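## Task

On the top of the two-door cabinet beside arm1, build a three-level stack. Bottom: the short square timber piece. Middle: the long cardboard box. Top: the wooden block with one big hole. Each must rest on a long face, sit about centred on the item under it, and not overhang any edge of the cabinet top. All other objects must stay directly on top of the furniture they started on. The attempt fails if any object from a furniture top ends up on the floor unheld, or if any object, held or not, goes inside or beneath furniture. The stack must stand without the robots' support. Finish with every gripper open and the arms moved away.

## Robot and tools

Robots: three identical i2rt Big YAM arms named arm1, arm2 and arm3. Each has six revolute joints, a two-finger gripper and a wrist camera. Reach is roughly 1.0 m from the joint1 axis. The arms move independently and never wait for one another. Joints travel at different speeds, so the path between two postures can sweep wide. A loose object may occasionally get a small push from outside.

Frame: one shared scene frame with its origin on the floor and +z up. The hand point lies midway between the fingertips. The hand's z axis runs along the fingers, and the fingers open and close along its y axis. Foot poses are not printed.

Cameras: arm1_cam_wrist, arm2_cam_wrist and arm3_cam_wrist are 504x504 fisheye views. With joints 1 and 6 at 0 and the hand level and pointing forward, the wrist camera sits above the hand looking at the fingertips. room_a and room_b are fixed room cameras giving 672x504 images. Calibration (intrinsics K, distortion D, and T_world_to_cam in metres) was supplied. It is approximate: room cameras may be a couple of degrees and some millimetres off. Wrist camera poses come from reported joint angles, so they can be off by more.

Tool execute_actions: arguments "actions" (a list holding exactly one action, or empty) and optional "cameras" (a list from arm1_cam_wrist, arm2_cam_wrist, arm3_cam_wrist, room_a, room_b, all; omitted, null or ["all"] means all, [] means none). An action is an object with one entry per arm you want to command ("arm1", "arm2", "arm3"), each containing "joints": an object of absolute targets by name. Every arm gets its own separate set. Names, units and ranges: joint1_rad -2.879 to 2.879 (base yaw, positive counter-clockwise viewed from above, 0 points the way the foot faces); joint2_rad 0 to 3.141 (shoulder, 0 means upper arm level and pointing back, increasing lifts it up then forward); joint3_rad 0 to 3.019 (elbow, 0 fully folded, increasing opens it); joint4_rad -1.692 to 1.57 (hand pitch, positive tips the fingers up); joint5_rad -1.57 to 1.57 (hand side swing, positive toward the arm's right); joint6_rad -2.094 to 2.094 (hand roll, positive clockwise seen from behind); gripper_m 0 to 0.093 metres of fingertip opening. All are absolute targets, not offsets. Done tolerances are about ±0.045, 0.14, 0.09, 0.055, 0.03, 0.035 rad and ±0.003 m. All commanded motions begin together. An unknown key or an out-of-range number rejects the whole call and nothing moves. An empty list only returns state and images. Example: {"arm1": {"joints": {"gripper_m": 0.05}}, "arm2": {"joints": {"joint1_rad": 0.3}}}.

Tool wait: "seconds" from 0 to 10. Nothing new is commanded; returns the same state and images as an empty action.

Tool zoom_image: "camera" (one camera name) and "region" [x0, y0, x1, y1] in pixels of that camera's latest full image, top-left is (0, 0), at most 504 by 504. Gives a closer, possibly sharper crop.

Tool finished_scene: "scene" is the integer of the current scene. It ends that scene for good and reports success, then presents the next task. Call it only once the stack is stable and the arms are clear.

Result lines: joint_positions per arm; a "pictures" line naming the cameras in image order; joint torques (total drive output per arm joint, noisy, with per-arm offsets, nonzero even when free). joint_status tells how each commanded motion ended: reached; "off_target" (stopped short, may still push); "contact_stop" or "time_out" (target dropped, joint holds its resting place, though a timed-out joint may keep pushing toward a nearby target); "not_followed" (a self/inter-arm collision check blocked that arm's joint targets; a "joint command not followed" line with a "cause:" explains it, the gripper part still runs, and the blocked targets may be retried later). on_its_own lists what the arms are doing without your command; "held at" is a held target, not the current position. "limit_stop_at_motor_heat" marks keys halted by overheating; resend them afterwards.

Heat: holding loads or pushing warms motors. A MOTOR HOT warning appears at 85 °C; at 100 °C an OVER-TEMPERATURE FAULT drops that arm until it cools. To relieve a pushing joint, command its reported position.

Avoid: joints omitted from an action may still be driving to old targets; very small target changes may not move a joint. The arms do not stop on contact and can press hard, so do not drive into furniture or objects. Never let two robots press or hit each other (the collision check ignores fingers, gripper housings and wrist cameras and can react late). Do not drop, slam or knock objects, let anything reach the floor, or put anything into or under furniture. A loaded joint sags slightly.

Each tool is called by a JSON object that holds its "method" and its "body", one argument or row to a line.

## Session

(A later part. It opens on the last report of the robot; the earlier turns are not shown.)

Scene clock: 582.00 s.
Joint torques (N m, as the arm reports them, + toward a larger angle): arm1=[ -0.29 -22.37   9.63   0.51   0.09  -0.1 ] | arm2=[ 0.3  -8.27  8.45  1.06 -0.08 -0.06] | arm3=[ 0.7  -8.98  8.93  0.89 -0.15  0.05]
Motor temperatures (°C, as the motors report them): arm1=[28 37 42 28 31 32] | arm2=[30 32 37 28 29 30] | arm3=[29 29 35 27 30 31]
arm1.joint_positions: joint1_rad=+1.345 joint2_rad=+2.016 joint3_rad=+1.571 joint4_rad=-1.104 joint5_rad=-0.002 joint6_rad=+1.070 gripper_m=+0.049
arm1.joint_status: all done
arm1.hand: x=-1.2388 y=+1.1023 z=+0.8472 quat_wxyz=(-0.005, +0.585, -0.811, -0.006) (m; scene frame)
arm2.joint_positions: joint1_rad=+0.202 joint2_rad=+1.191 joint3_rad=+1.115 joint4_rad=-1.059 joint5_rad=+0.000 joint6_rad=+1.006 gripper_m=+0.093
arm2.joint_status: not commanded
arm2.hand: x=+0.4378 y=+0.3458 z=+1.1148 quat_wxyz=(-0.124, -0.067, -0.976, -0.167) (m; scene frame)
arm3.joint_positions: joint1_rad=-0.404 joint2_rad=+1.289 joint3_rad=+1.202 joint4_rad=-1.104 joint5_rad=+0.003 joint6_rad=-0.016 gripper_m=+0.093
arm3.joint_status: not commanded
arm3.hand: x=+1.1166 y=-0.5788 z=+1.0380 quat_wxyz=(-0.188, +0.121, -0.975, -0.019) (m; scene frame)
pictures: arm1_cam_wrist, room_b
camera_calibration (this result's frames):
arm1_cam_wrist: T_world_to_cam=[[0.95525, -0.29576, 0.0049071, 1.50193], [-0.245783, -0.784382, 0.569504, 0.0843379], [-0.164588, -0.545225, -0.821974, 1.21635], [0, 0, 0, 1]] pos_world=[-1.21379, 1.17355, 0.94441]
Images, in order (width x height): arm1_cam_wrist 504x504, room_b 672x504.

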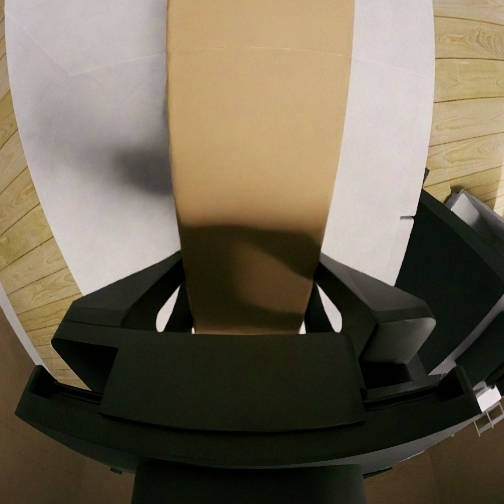

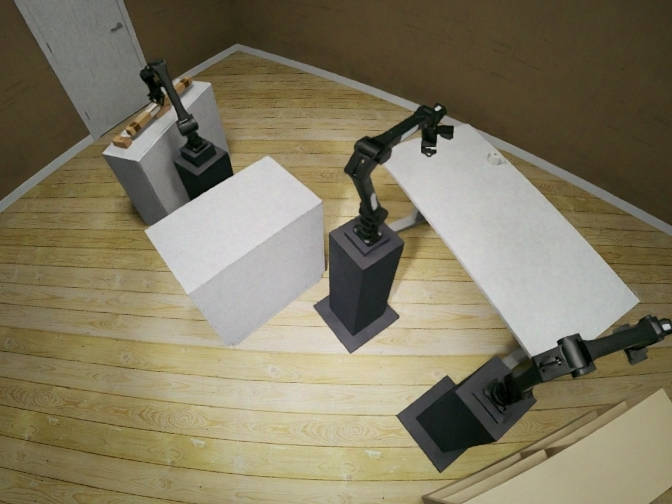

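Looks seated on the timber. Open and lift.

{"method": "execute_actions", "body": {
  "actions": [
    {"arm1": {"joints": {"gripper_m": 0.078}}}
  ],
  "cameras": ["arm1_cam_wrist"]
}}

{"method": "execute_actions", "body": {
  "actions": [
    {"arm1": {"joints": {"joint2_rad": 1.85}}}
  ],
  "cameras": ["arm1_cam_wrist", "room_b"]
}}

Scene clock: 586.20 s.
Joint torques (N m, as the arm reports them, + toward a larger angle): arm1=[ -0.36 -22.07   9.62   0.47   0.06  -0.11] | arm2=[ 0.35 -8.26  8.47  1.04 -0.09 -0.07] | arm3=[ 0.95 -9.17  8.91  0.83 -0.17  0.08]
Motor temperatures (°C, as the motors report them): arm1=[28 37 42 28 31 32] | arm2=[30 32 37 28 29 30] | arm3=[29 29 35 27 30 31]
arm1.joint_positions: joint1_rad=+1.345 joint2_rad=+2.016 joint3_rad=+1.571 joint4_rad=-1.104 joint5_rad=-0.002 joint6_rad=+1.070 gripper_m=+0.078
arm1.joint_status: all done
arm1.hand: x=-1.2388 y=+1.1023 z=+0.8472 quat_wxyz=(-0.005, +0.585, -0.811, -0.006) (m; scene frame)
arm2.joint_positions: joint1_rad=+0.202 joint2_rad=+1.191 joint3_rad=+1.115 joint4_rad=-1.059 joint5_rad=+0.000 joint6_rad=+1.006 gripper_m=+0.093
arm2.joint_status: not commanded
arm2.hand: x=+0.4378 y=+0.3458 z=+1.1148 quat_wxyz=(-0.124, -0.067, -0.976, -0.167) (m; scene frame)
arm3.joint_positions: joint1_rad=-0.404 joint2_rad=+1.289 joint3_rad=+1.202 joint4_rad=-1.104 joint5_rad=+0.003 joint6_rad=-0.016 gripper_m=+0.093
arm3.joint_status: not commanded
arm3.hand: x=+1.1166 y=-0.5788 z=+1.0380 quat_wxyz=(-0.188, +0.121, -0.975, -0.019) (m; scene frame)
pictures: arm1_cam_wrist
camera_calibration (this result's frames):
arm1_cam_wrist: T_world_to_cam=[[0.955362, -0.295396, 0.00491277, 1.50166], [-0.245487, -0.784476, 0.569503, 0.0848088], [-0.164375, -0.545288, -0.821975, 1.21669], [0, 0, 0, 1]] pos_world=[-1.21382, 1.17356, 0.94441]
Images, in order (width x height): arm1_cam_wrist 504x504.

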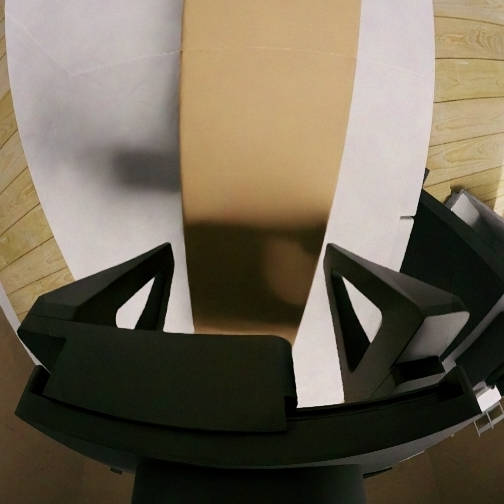

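Scene clock: 587.47 s.
Joint torques (N m, as the arm reports them, + toward a larger angle): arm1=[ -0.27 -20.79  10.66   0.75   0.06  -0.12] | arm2=[ 0.64 -8.07  8.42  1.11 -0.12 -0.04] | arm3=[ 0.32 -9.44  9.    0.91 -0.13  0.11]
Motor temperatures (°C, as the motors report them): arm1=[28 37 42 28 31 32] | arm2=[30 32 37 28 29 30] | arm3=[29 29 35 27 30 31]
arm1.joint_positions: joint1_rad=+1.345 joint2_rad=+1.846 joint3_rad=+1.570 joint4_rad=-1.103 joint5_rad=-0.002 joint6_rad=+1.070 gripper_m=+0.078
arm1.joint_status: all done
arm1.hand: x=-1.2459 y=+1.1083 z=+0.9455 quat_wxyz=(+0.006, +0.584, -0.807, -0.091) (m; scene frame)
arm2.joint_positions: joint1_rad=+0.202 joint2_rad=+1.191 joint3_rad=+1.115 joint4_rad=-1.059 joint5_rad=+0.000 joint6_rad=+1.006 gripper_m=+0.093
arm2.joint_status: not commanded
arm2.hand: x=+0.4378 y=+0.3458 z=+1.1148 quat_wxyz=(-0.124, -0.067, -0.976, -0.167) (m; scene frame)
arm3.joint_positions: joint1_rad=-0.404 joint2_rad=+1.289 joint3_rad=+1.202 joint4_rad=-1.104 joint5_rad=+0.003 joint6_rad=-0.016 gripper_m=+0.093
arm3.joint_status: not commanded
arm3.hand: x=+1.1166 y=-0.5788 z=+1.0380 quat_wxyz=(-0.188, +0.121, -0.975, -0.019) (m; scene frame)
pictures: arm1_cam_wrist, room_b
camera_calibration (this result's frames):
arm1_cam_wrist: T_world_to_cam=[[0.948044, -0.284827, -0.141729, 1.62755], [-0.182203, -0.851295, 0.492035, 0.257884], [-0.260798, -0.440648, -0.858961, 1.09839], [0, 0, 0, 1]] pos_world=[-1.20954, 1.16711, 1.04726]
Images, in order (width x height): arm1_cam_wrist 504x504, room_b 672x504.

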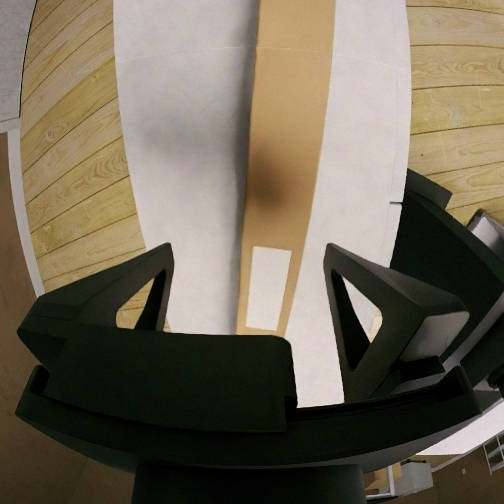

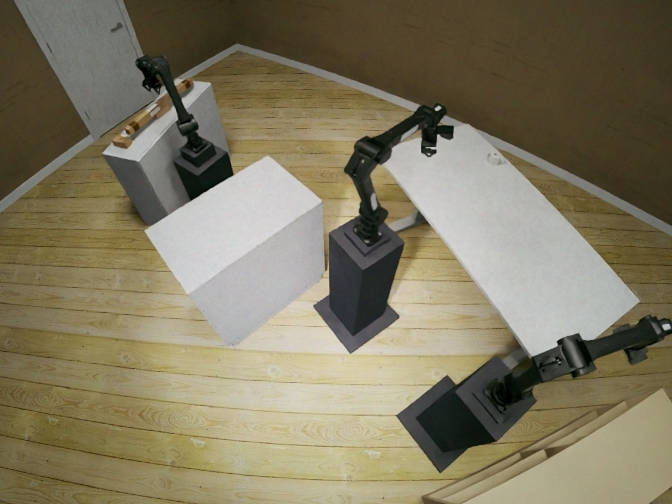

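{"method": "execute_actions", "body": {
  "actions": [
    {"arm1": {"joints": {"joint1_rad": 1.988, "joint3_rad": 1.53, "joint4_rad": -1.04, "joint6_rad": 0.08, "gripper_m": 0.08}}}
  ],
  "cameras": ["arm1_cam_wrist", "room_b"]
}}

Scene clock: 592.57 s.
Joint torques (N m, as the arm reports them, + toward a larger angle): arm1=[  0.64 -21.24   9.82   0.65  -0.03  -0.12] | arm2=[ 0.33 -7.81  8.42  1.05 -0.09 -0.06] | arm3=[ 0.83 -9.8   9.02  0.89 -0.16  0.07]
Motor temperatures (°C, as the motors report them): arm1=[28 37 42 28 31 32] | arm2=[30 32 37 28 29 30] | arm3=[29 29 35 27 30 31]
arm1.joint_positions: joint1_rad=+1.985 joint2_rad=+1.848 joint3_rad=+1.524 joint4_rad=-1.045 joint5_rad=-0.001 joint6_rad=+0.094 gripper_m=+0.080
arm1.joint_status: all done
arm1.hand: x=-1.4259 y=+0.7749 z=+0.9243 quat_wxyz=(-0.006, +0.986, -0.137, -0.092) (m; scene frame)
arm2.joint_positions: joint1_rad=+0.202 joint2_rad=+1.191 joint3_rad=+1.115 joint4_rad=-1.059 joint5_rad=+0.000 joint6_rad=+1.006 gripper_m=+0.093
arm2.joint_status: not commanded
arm2.hand: x=+0.4378 y=+0.3458 z=+1.1148 quat_wxyz=(-0.124, -0.067, -0.976, -0.167) (m; scene frame)
arm3.joint_positions: joint1_rad=-0.404 joint2_rad=+1.289 joint3_rad=+1.202 joint4_rad=-1.104 joint5_rad=+0.003 joint6_rad=-0.016 gripper_m=+0.093
arm3.joint_status: not commanded
arm3.hand: x=+1.1166 y=-0.5788 z=+1.0380 quat_wxyz=(-0.188, +0.121, -0.975, -0.019) (m; scene frame)
pictures: arm1_cam_wrist, room_b
camera_calibration (this result's frames):
arm1_cam_wrist: T_world_to_cam=[[0.25304, 0.967455, -0.00133891, -0.390906], [0.877276, -0.22887, 0.421908, 1.04495], [0.40787, -0.107934, -0.906638, 1.62603], [0, 0, 0, 1]] pos_world=[-1.481, 0.792846, 1.03283]
Images, in order (width x height): arm1_cam_wrist 504x504, room_b 672x504.

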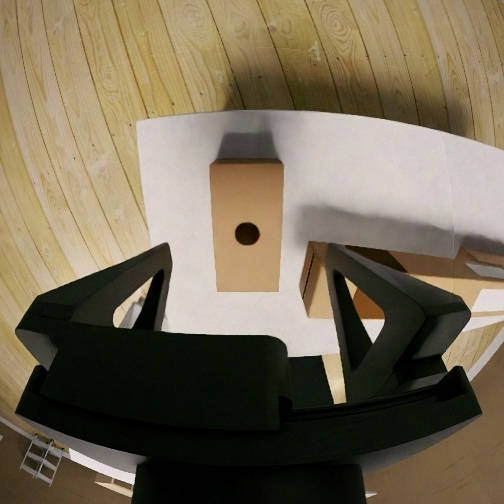

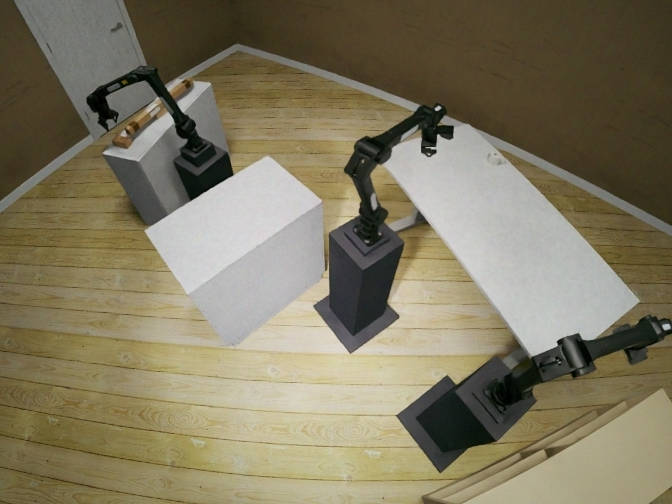

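{"method": "zoom_image", "body": {
  "camera": "arm1_cam_wrist",
  "region": [190, 140, 504, 340]
}}

{"method": "zoom_image", "body": {
  "camera": "room_b",
  "region": [80, 50, 240, 170]
}}

Region (190, 140, 504, 340) of arm1_cam_wrist's 504x504 image, scaled by 1.605, with more detail than that image has; it fills the top 321 rows of this view, and the rest is white.

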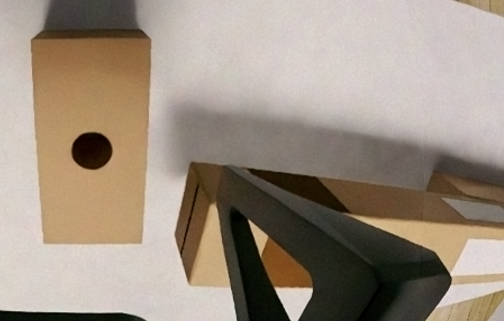

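Region (80, 50, 240, 170) of room_b's 672x504 image, scaled by 3.150, with more detail than that image has; it fills the top 378 rows of this view, and the rest is white.

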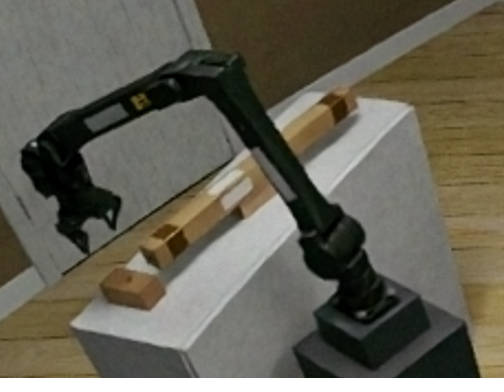

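{"method": "execute_actions", "body": {
  "actions": [
    {"arm1": {"joints": {"joint2_rad": 2.065, "joint3_rad": 1.585, "gripper_m": 0.074}}}
  ],
  "cameras": ["arm1_cam_wrist", "room_b"]
}}

Scene clock: 612.60 s.
Joint torques (N m, as the arm reports them, + toward a larger angle): arm1=[  0.68 -24.36  10.04   0.27  -0.03  -0.14] | arm2=[ 0.31 -7.78  8.51  0.97 -0.1  -0.04] | arm3=[ 0.92 -9.22  8.94  0.82 -0.14  0.08]
Motor temperatures (°C, as the motors report them): arm1=[28 37 42 28 31 32] | arm2=[30 32 37 28 29 30] | arm3=[29 29 35 27 30 31]
arm1.joint_positions: joint1_rad=+1.985 joint2_rad=+2.077 joint3_rad=+1.564 joint4_rad=-1.044 joint5_rad=-0.001 joint6_rad=+0.093 gripper_m=+0.074
arm1.joint_status: all done
arm1.hand: x=-1.4228 y=+0.7748 z=+0.8062 quat_wxyz=(-0.001, +0.991, -0.137, +0.001) (m; scene frame)
arm2.joint_positions: joint1_rad=+0.202 joint2_rad=+1.191 joint3_rad=+1.115 joint4_rad=-1.059 joint5_rad=+0.000 joint6_rad=+1.006 gripper_m=+0.093
arm2.joint_status: not commanded
arm2.hand: x=+0.4378 y=+0.3458 z=+1.1148 quat_wxyz=(-0.124, -0.067, -0.976, -0.167) (m; scene frame)
arm3.joint_positions: joint1_rad=-0.404 joint2_rad=+1.289 joint3_rad=+1.202 joint4_rad=-1.104 joint5_rad=+0.003 joint6_rad=-0.016 gripper_m=+0.093
arm3.joint_status: not commanded
arm3.hand: x=+1.1166 y=-0.5788 z=+1.0380 quat_wxyz=(-0.188, +0.121, -0.975, -0.019) (m; scene frame)
pictures: arm1_cam_wrist, room_b
camera_calibration (this result's frames):
arm1_cam_wrist: T_world_to_cam=[[0.251965, 0.967654, 0.0126407, -0.404708], [0.784009, -0.211769, 0.58351, 0.815746], [0.567312, -0.137114, -0.812008, 1.69087], [0, 0, 0, 1]] pos_world=[-1.49683, 0.796209, 0.902121]
Images, in order (width x height): arm1_cam_wrist 504x504, room_b 672x504.

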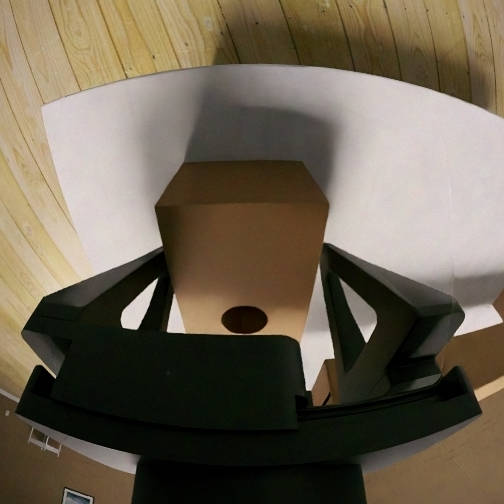

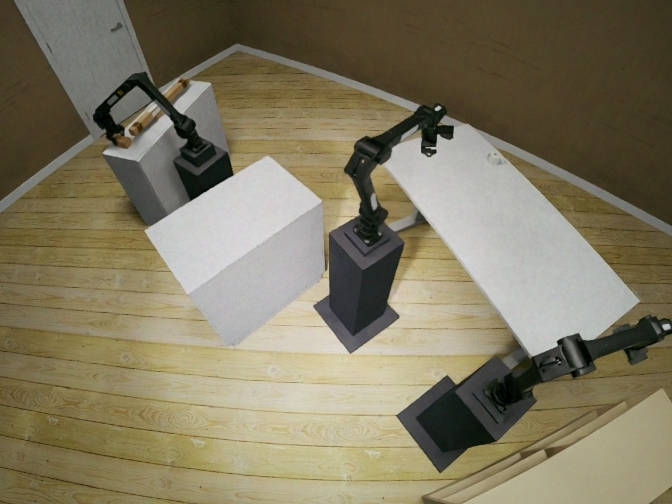

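{"method": "execute_actions", "body": {
  "actions": [
    {"arm1": {"joints": {"gripper_m": 0.04}}}
  ],
  "cameras": ["arm1_cam_wrist"]
}}

{"method": "execute_actions", "body": {
  "actions": [
    {"arm1": {"joints": {"joint2_rad": 1.87, "joint3_rad": 1.7, "joint4_rad": -1.235}}}
  ],
  "cameras": ["arm1_cam_wrist"]
}}

{"method": "execute_actions", "body": {
  "actions": [
    {"arm1": {"joints": {"joint1_rad": 1.305, "joint6_rad": 1.045}}}
  ],
  "cameras": ["arm1_cam_wrist", "room_b"]
}}

Scene clock: 635.10 s.
Joint torques (N m, as the arm reports them, + toward a larger angle): arm1=[  0.8  -24.33  10.08   0.27  -0.02  -0.13] | arm2=[ 0.62 -8.17  8.52  1.06 -0.08 -0.06] | arm3=[ 1.09 -9.28  9.    0.86 -0.11  0.09]
Motor temperatures (°C, as the motors report them): arm1=[28 37 42 28 31 32] | arm2=[30 32 37 28 29 30] | arm3=[29 29 36 27 30 31]
arm1.joint_positions: joint1_rad=+1.985 joint2_rad=+2.077 joint3_rad=+1.564 joint4_rad=-1.044 joint5_rad=-0.001 joint6_rad=+0.093 gripper_m=+0.059
arm1.joint_status: gripper_m off_target (ended at +0.059, target +0.040)
arm1.hand: x=-1.4228 y=+0.7747 z=+0.8062 quat_wxyz=(-0.001, +0.991, -0.137, +0.001) (m; scene frame)
arm2.joint_positions: joint1_rad=+0.202 joint2_rad=+1.191 joint3_rad=+1.115 joint4_rad=-1.059 joint5_rad=+0.000 joint6_rad=+1.006 gripper_m=+0.093
arm2.joint_status: not commanded
arm2.hand: x=+0.4378 y=+0.3458 z=+1.1148 quat_wxyz=(-0.124, -0.067, -0.976, -0.167) (m; scene frame)
arm3.joint_positions: joint1_rad=-0.404 joint2_rad=+1.289 joint3_rad=+1.202 joint4_rad=-1.104 joint5_rad=+0.003 joint6_rad=-0.016 gripper_m=+0.093
arm3.joint_status: not commanded
arm3.hand: x=+1.1166 y=-0.5788 z=+1.0380 quat_wxyz=(-0.188, +0.121, -0.975, -0.019) (m; scene frame)
pictures: arm1_cam_wrist
camera_calibration (this result's frames):
arm1_cam_wrist: T_world_to_cam=[[0.251229, 0.96785, 0.0122584, -0.405535], [0.784209, -0.210951, 0.583537, 0.815371], [0.567362, -0.136988, -0.811994, 1.69083], [0, 0, 0, 1]] pos_world=[-1.49685, 0.796124, 0.902118]
Images, in order (width x height): arm1_cam_wrist 504x504.

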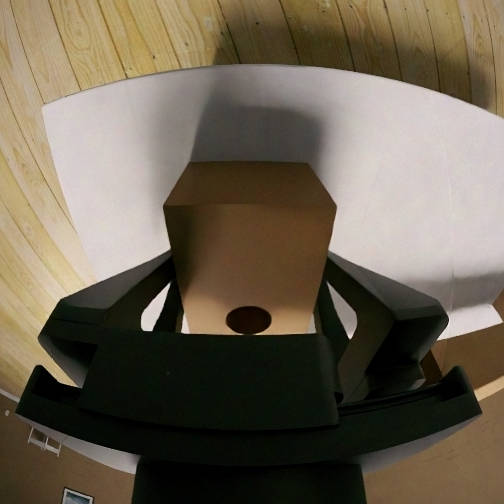

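Scene clock: 636.47 s.
Joint torques (N m, as the arm reports them, + toward a larger angle): arm1=[  0.68 -23.83  11.76   0.02  -0.03  -0.13] | arm2=[ 0.53 -7.98  8.31  1.07 -0.09 -0.06] | arm3=[ 0.65 -8.79  8.71  0.82 -0.12  0.05]
Motor temperatures (°C, as the motors report them): arm1=[28 38 42 28 31 32] | arm2=[30 32 37 28 29 30] | arm3=[29 29 36 27 30 31]
arm1.joint_positions: joint1_rad=+1.985 joint2_rad=+1.890 joint3_rad=+1.672 joint4_rad=-1.228 joint5_rad=-0.001 joint6_rad=+0.093 gripper_m=+0.059
arm1.joint_status: all done
arm1.hand: x=-1.4329 y=+0.7760 z=+0.9530 quat_wxyz=(-0.004, +0.989, -0.136, -0.054) (m; scene frame)
arm2.joint_positions: joint1_rad=+0.202 joint2_rad=+1.191 joint3_rad=+1.115 joint4_rad=-1.059 joint5_rad=+0.000 joint6_rad=+1.006 gripper_m=+0.093
arm2.joint_status: not commanded
arm2.hand: x=+0.4378 y=+0.3458 z=+1.1148 quat_wxyz=(-0.124, -0.067, -0.976, -0.167) (m; scene frame)
arm3.joint_positions: joint1_rad=-0.404 joint2_rad=+1.289 joint3_rad=+1.202 joint4_rad=-1.104 joint5_rad=+0.003 joint6_rad=-0.016 gripper_m=+0.093
arm3.joint_status: not commanded
arm3.hand: x=+1.1166 y=-0.5788 z=+1.0380 quat_wxyz=(-0.188, +0.121, -0.975, -0.019) (m; scene frame)
pictures: arm1_cam_wrist
camera_calibration (this result's frames):
arm1_cam_wrist: T_world_to_cam=[[0.251708, 0.967794, 0.00415454, -0.397568], [0.84317, -0.221398, 0.489946, 0.919758], [0.475087, -0.11982, -0.871743, 1.72737], [0, 0, 0, 1]] pos_world=[-1.49609, 0.795371, 1.05684]
Images, in order (width x height): arm1_cam_wrist 504x504.

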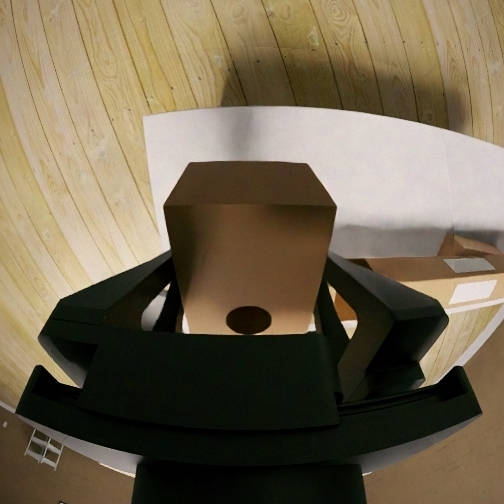

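Scene clock: 638.33 s.
Joint torques (N m, as the arm reports them, + toward a larger angle): arm1=[ -0.68 -23.77  11.87   0.01  -0.01   0.15] | arm2=[ 0.24 -7.87  8.48  1.27 -0.1  -0.06] | arm3=[ 0.77 -9.18  8.8   0.83 -0.16  0.06]
Motor temperatures (°C, as the motors report them): arm1=[28 38 42 28 31 32] | arm2=[30 32 37 28 29 30] | arm3=[29 29 36 27 30 31]
arm1.joint_positions: joint1_rad=+1.314 joint2_rad=+1.890 joint3_rad=+1.672 joint4_rad=-1.228 joint5_rad=+0.000 joint6_rad=+1.030 gripper_m=+0.059
arm1.joint_status: all done
arm1.hand: x=-1.2349 y=+1.1242 z=+0.9566 quat_wxyz=(-0.001, +0.588, -0.807, -0.058) (m; scene frame)
arm2.joint_positions: joint1_rad=+0.202 joint2_rad=+1.191 joint3_rad=+1.115 joint4_rad=-1.059 joint5_rad=+0.000 joint6_rad=+1.006 gripper_m=+0.093
arm2.joint_status: not commanded
arm2.hand: x=+0.4378 y=+0.3458 z=+1.1148 quat_wxyz=(-0.124, -0.067, -0.976, -0.167) (m; scene frame)
arm3.joint_positions: joint1_rad=-0.404 joint2_rad=+1.289 joint3_rad=+1.202 joint4_rad=-1.104 joint5_rad=+0.003 joint6_rad=-0.016 gripper_m=+0.093
arm3.joint_status: not commanded
arm3.hand: x=+1.1166 y=-0.5788 z=+1.0380 quat_wxyz=(-0.188, +0.121, -0.975, -0.019) (m; scene frame)
pictures: arm1_cam_wrist, room_b
camera_calibration (this result's frames):
arm1_cam_wrist: T_world_to_cam=[[0.955766, -0.282895, -0.0805157, 1.57199], [-0.201948, -0.83018, 0.519634, 0.193531], [-0.213844, -0.480388, -0.850587, 1.2125], [0, 0, 0, 1]] pos_world=[-1.20409, 1.18785, 1.05734]
Images, in order (width x height): arm1_cam_wrist 504x504, room_b 672x504.

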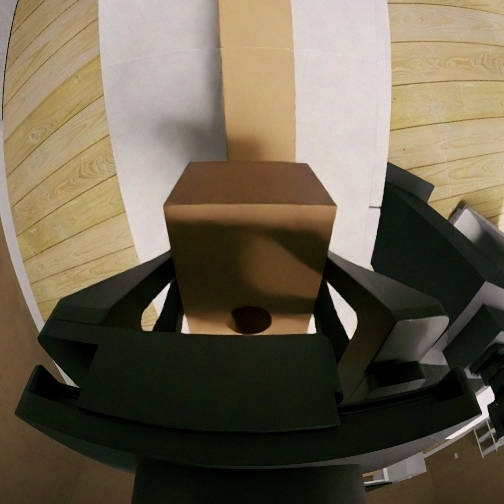

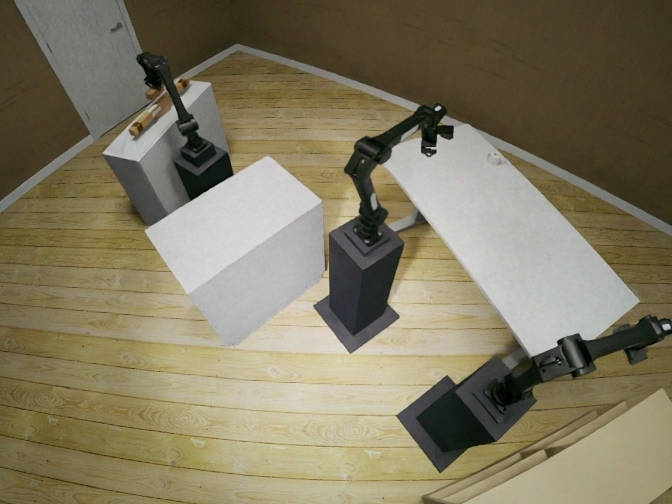

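{"method": "execute_actions", "body": {
  "actions": [
    {"arm1": {"joints": {"joint2_rad": 1.955}}}
  ],
  "cameras": ["arm1_cam_wrist", "room_b"]
}}

Scene clock: 642.73 s.
Joint torques (N m, as the arm reports them, + toward a larger angle): arm1=[ -0.12 -24.74  11.46  -0.12   0.04   0.12] | arm2=[ 0.66 -8.05  8.42  0.98 -0.11 -0.06] | arm3=[ 0.69 -9.11  9.01  0.88 -0.16  0.04]
Motor temperatures (°C, as the motors report them): arm1=[28 38 42 28 31 32] | arm2=[30 32 37 28 29 30] | arm3=[29 29 36 27 30 31]
arm1.joint_positions: joint1_rad=+1.312 joint2_rad=+1.979 joint3_rad=+1.672 joint4_rad=-1.230 joint5_rad=-0.001 joint6_rad=+1.032 gripper_m=+0.059
arm1.joint_status: all done
arm1.hand: x=-1.2318 y=+1.1239 z=+0.9047 quat_wxyz=(-0.005, +0.587, -0.809, -0.013) (m; scene frame)
arm2.joint_positions: joint1_rad=+0.202 joint2_rad=+1.191 joint3_rad=+1.115 joint4_rad=-1.059 joint5_rad=+0.000 joint6_rad=+1.006 gripper_m=+0.093
arm2.joint_status: not commanded
arm2.hand: x=+0.4378 y=+0.3458 z=+1.1148 quat_wxyz=(-0.124, -0.067, -0.976, -0.167) (m; scene frame)
arm3.joint_positions: joint1_rad=-0.404 joint2_rad=+1.289 joint3_rad=+1.202 joint4_rad=-1.104 joint5_rad=+0.003 joint6_rad=-0.016 gripper_m=+0.093
arm3.joint_status: not commanded
arm3.hand: x=+1.1166 y=-0.5788 z=+1.0380 quat_wxyz=(-0.188, +0.121, -0.975, -0.019) (m; scene frame)
pictures: arm1_cam_wrist, room_b
camera_calibration (this result's frames):
arm1_cam_wrist: T_world_to_cam=[[0.956856, -0.290524, -0.00475493, 1.50617], [-0.237619, -0.791821, 0.562634, 0.0948901], [-0.167224, -0.53723, -0.826692, 1.26856], [0, 0, 0, 1]] pos_world=[-1.2065, 1.19422, 1.00248]
Images, in order (width x height): arm1_cam_wrist 504x504, room_b 672x504.

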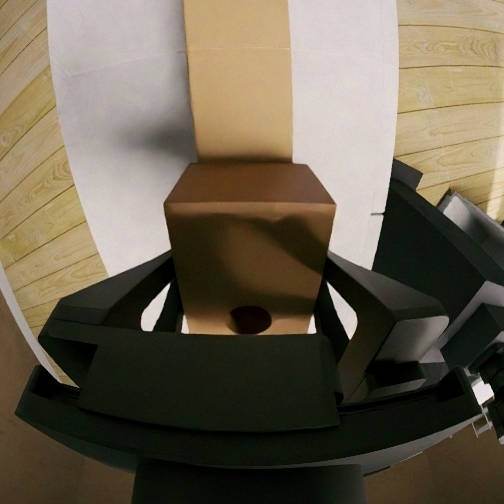

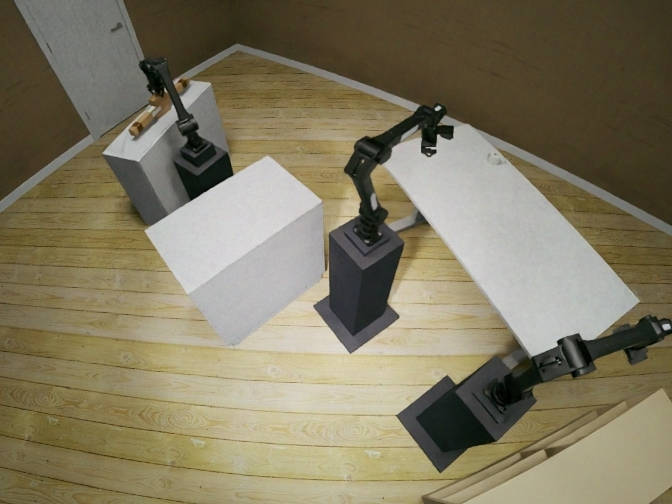

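{"method": "execute_actions", "body": {
  "actions": [
    {"arm1": {"joints": {"joint2_rad": 2.005}}}
  ],
  "cameras": ["arm1_cam_wrist"]
}}

Scene clock: 646.03 s.
Joint torques (N m, as the arm reports them, + toward a larger angle): arm1=[ -0.21 -20.93  11.47  -0.06   0.06   0.12] | arm2=[ 0.09 -7.81  8.53  1.09 -0.12 -0.06] | arm3=[ 0.29 -9.07  8.88  0.91 -0.14  0.09]
Motor temperatures (°C, as the motors report them): arm1=[28 38 43 28 31 32] | arm2=[30 32 37 28 29 30] | arm3=[29 29 36 27 30 31]
arm1.joint_positions: joint1_rad=+1.311 joint2_rad=+1.982 joint3_rad=+1.672 joint4_rad=-1.231 joint5_rad=-0.002 joint6_rad=+1.032 gripper_m=+0.059
arm1.joint_status: all done
arm1.hand: x=-1.2314 y=+1.1237 z=+0.9027 quat_wxyz=(-0.005, +0.587, -0.809, -0.010) (m; scene frame)
arm2.joint_positions: joint1_rad=+0.202 joint2_rad=+1.191 joint3_rad=+1.115 joint4_rad=-1.059 joint5_rad=+0.000 joint6_rad=+1.006 gripper_m=+0.093
arm2.joint_status: not commanded
arm2.hand: x=+0.4378 y=+0.3458 z=+1.1148 quat_wxyz=(-0.124, -0.067, -0.976, -0.167) (m; scene frame)
arm3.joint_positions: joint1_rad=-0.404 joint2_rad=+1.289 joint3_rad=+1.202 joint4_rad=-1.104 joint5_rad=+0.003 joint6_rad=-0.016 gripper_m=+0.093
arm3.joint_status: not commanded
arm3.hand: x=+1.1166 y=-0.5788 z=+1.0380 quat_wxyz=(-0.188, +0.121, -0.975, -0.019) (m; scene frame)
pictures: arm1_cam_wrist
camera_calibration (this result's frames):
arm1_cam_wrist: T_world_to_cam=[[0.956629, -0.291306, -0.00129022, 1.50319], [-0.239621, -0.789401, 0.565179, 0.0884337], [-0.165659, -0.540358, -0.824967, 1.27071], [0, 0, 0, 1]] pos_world=[-1.2063, 1.19434, 1.00026]
Images, in order (width x height): arm1_cam_wrist 504x504.

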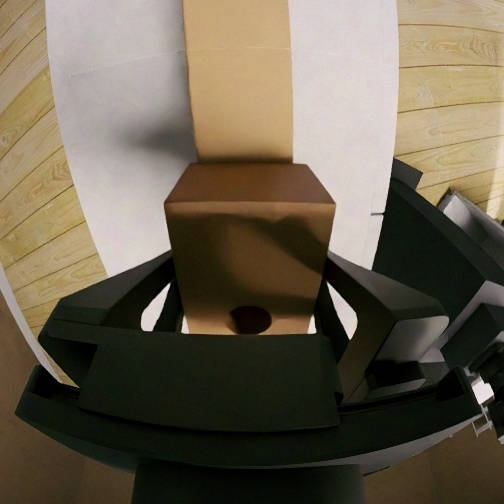

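{"method": "execute_actions", "body": {
  "actions": [
    {"arm1": {"joints": {"gripper_m": 0.085, "joint2_rad": 1.985}}}
  ],
  "cameras": ["arm1_cam_wrist"]
}}

{"method": "execute_actions", "body": {
  "actions": [
    {"arm1": {"joints": {"joint2_rad": 1.7}}}
  ],
  "cameras": ["arm1_cam_wrist", "room_b", "room_a"]
}}

Scene clock: 649.27 s.
Joint torques (N m, as the arm reports them, + toward a larger angle): arm1=[ -0.37 -22.67  11.45  -0.04   0.05   0.12] | arm2=[ 0.61 -7.7   8.39  1.18 -0.1  -0.06] | arm3=[ 1.16 -9.51  8.83  0.9  -0.15  0.09]
Motor temperatures (°C, as the motors report them): arm1=[28 38 43 28 31 32] | arm2=[30 32 37 28 29 30] | arm3=[29 29 36 27 30 31]
arm1.joint_positions: joint1_rad=+1.311 joint2_rad=+1.982 joint3_rad=+1.672 joint4_rad=-1.231 joint5_rad=-0.001 joint6_rad=+1.032 gripper_m=+0.085
arm1.joint_status: all done
arm1.hand: x=-1.2313 y=+1.1237 z=+0.9027 quat_wxyz=(-0.005, +0.587, -0.809, -0.010) (m; scene frame)
arm2.joint_positions: joint1_rad=+0.202 joint2_rad=+1.191 joint3_rad=+1.115 joint4_rad=-1.059 joint5_rad=+0.000 joint6_rad=+1.006 gripper_m=+0.093
arm2.joint_status: not commanded
arm2.hand: x=+0.4378 y=+0.3458 z=+1.1148 quat_wxyz=(-0.124, -0.067, -0.976, -0.167) (m; scene frame)
arm3.joint_positions: joint1_rad=-0.404 joint2_rad=+1.289 joint3_rad=+1.202 joint4_rad=-1.104 joint5_rad=+0.003 joint6_rad=-0.016 gripper_m=+0.093
arm3.joint_status: not commanded
arm3.hand: x=+1.1166 y=-0.5788 z=+1.0380 quat_wxyz=(-0.188, +0.121, -0.975, -0.019) (m; scene frame)
pictures: arm1_cam_wrist
camera_calibration (this result's frames):
arm1_cam_wrist: T_world_to_cam=[[0.956627, -0.291313, -0.00108799, 1.50297], [-0.239789, -0.789541, 0.564912, 0.0886693], [-0.165425, -0.54015, -0.82515, 1.27096], [0, 0, 0, 1]] pos_world=[-1.20627, 1.19436, 1.00028]
Images, in order (width x height): arm1_cam_wrist 504x504.

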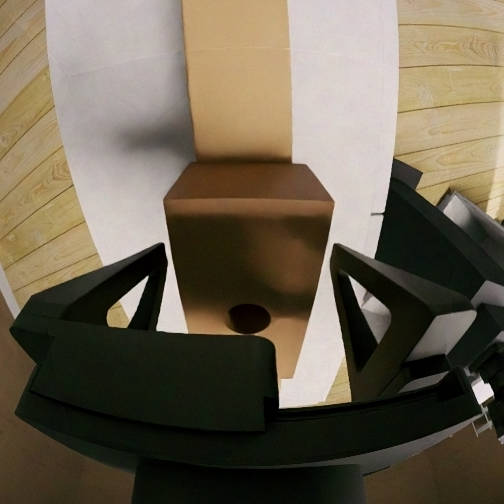

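Scene clock: 650.73 s.
Joint torques (N m, as the arm reports them, + toward a larger angle): arm1=[ -0.35 -20.17  11.55   0.55   0.04   0.1 ] | arm2=[ 0.36 -8.2   8.4   1.   -0.11 -0.05] | arm3=[ 0.63 -9.41  8.97  0.75 -0.13  0.07]
Motor temperatures (°C, as the motors report them): arm1=[28 38 43 28 31 32] | arm2=[30 32 37 28 29 30] | arm3=[29 29 36 27 30 31]
arm1.joint_positions: joint1_rad=+1.311 joint2_rad=+1.708 joint3_rad=+1.683 joint4_rad=-1.231 joint5_rad=-0.001 joint6_rad=+1.032 gripper_m=+0.085
arm1.joint_status: all done
arm1.hand: x=-1.2289 y=+1.1177 z=+1.0678 quat_wxyz=(+0.008, +0.581, -0.799, -0.152) (m; scene frame)
arm2.joint_positions: joint1_rad=+0.202 joint2_rad=+1.191 joint3_rad=+1.115 joint4_rad=-1.059 joint5_rad=+0.000 joint6_rad=+1.006 gripper_m=+0.093
arm2.joint_status: not commanded
arm2.hand: x=+0.4378 y=+0.3458 z=+1.1148 quat_wxyz=(-0.124, -0.067, -0.976, -0.167) (m; scene frame)
arm3.joint_positions: joint1_rad=-0.404 joint2_rad=+1.289 joint3_rad=+1.202 joint4_rad=-1.104 joint5_rad=+0.003 joint6_rad=-0.016 gripper_m=+0.093
arm3.joint_status: not commanded
arm3.hand: x=+1.1166 y=-0.5788 z=+1.0380 quat_wxyz=(-0.188, +0.121, -0.975, -0.019) (m; scene frame)
pictures: arm1_cam_wrist, room_a, room_b
camera_calibration (this result's frames):
arm1_cam_wrist: T_world_to_cam=[[0.934987, -0.26173, -0.239366, 1.69385], [-0.143936, -0.896803, 0.418363, 0.385372], [-0.324162, -0.356711, -0.876171, 1.05871], [0, 0, 0, 1]] pos_world=[-1.18506, 1.16659, 1.17183]
Images, in order (width x height): arm1_cam_wrist 504x504, room_a 672x504, room_b 672x504.

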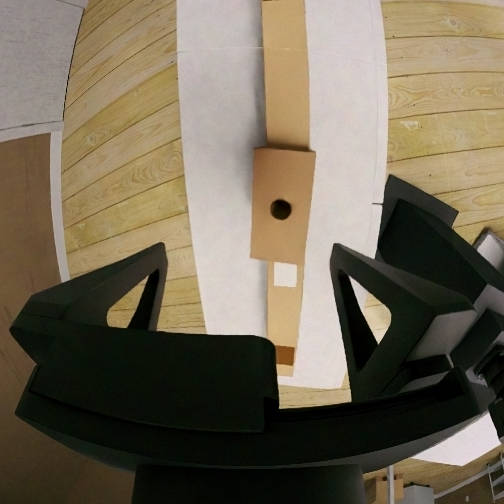

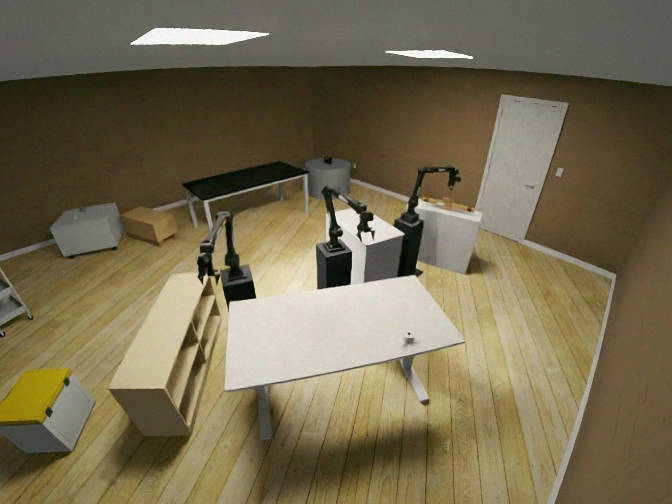

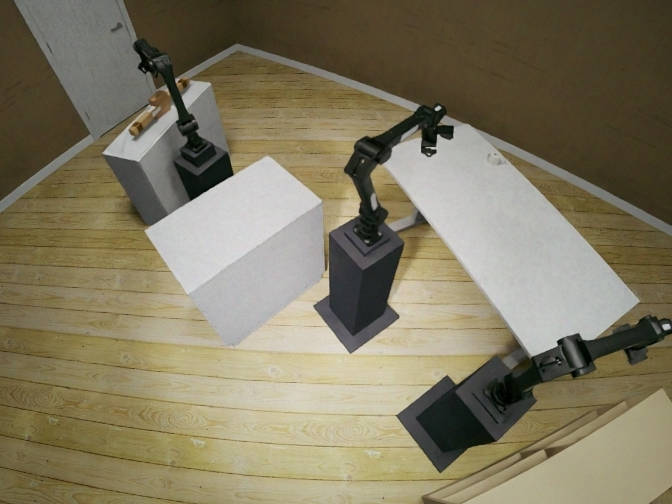

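{"method": "zoom_image", "body": {
  "camera": "room_b",
  "region": [90, 30, 240, 170]
}}

{"method": "zoom_image", "body": {
  "camera": "room_a",
  "region": [390, 160, 500, 240]
}}

Region (90, 30, 240, 170) of room_b's 672x504 image, scaled by 3.360, with more detail than that image has; it fills the top 470 rows of this view, and the rest is white.

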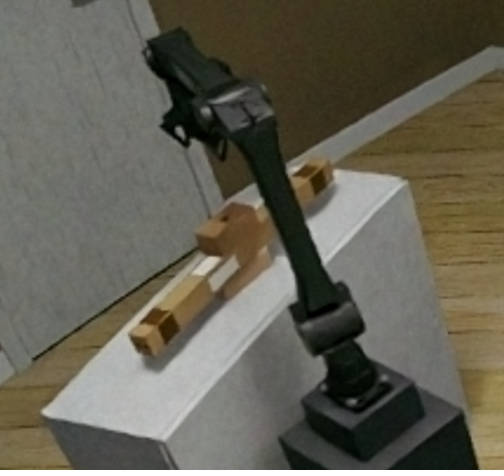

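Region (390, 160, 500, 240) of room_a's 672x504 image, scaled by 4.582, with more detail than that image has; it fills the top 367 rows of this view, and the rest is white.

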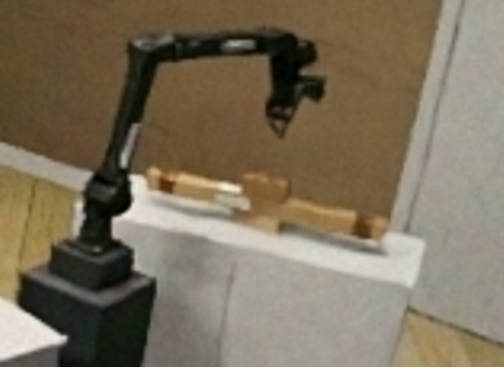

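{"method": "finished_scene", "body": {
  "scene": 1
}}

The scene is finished: the task was done.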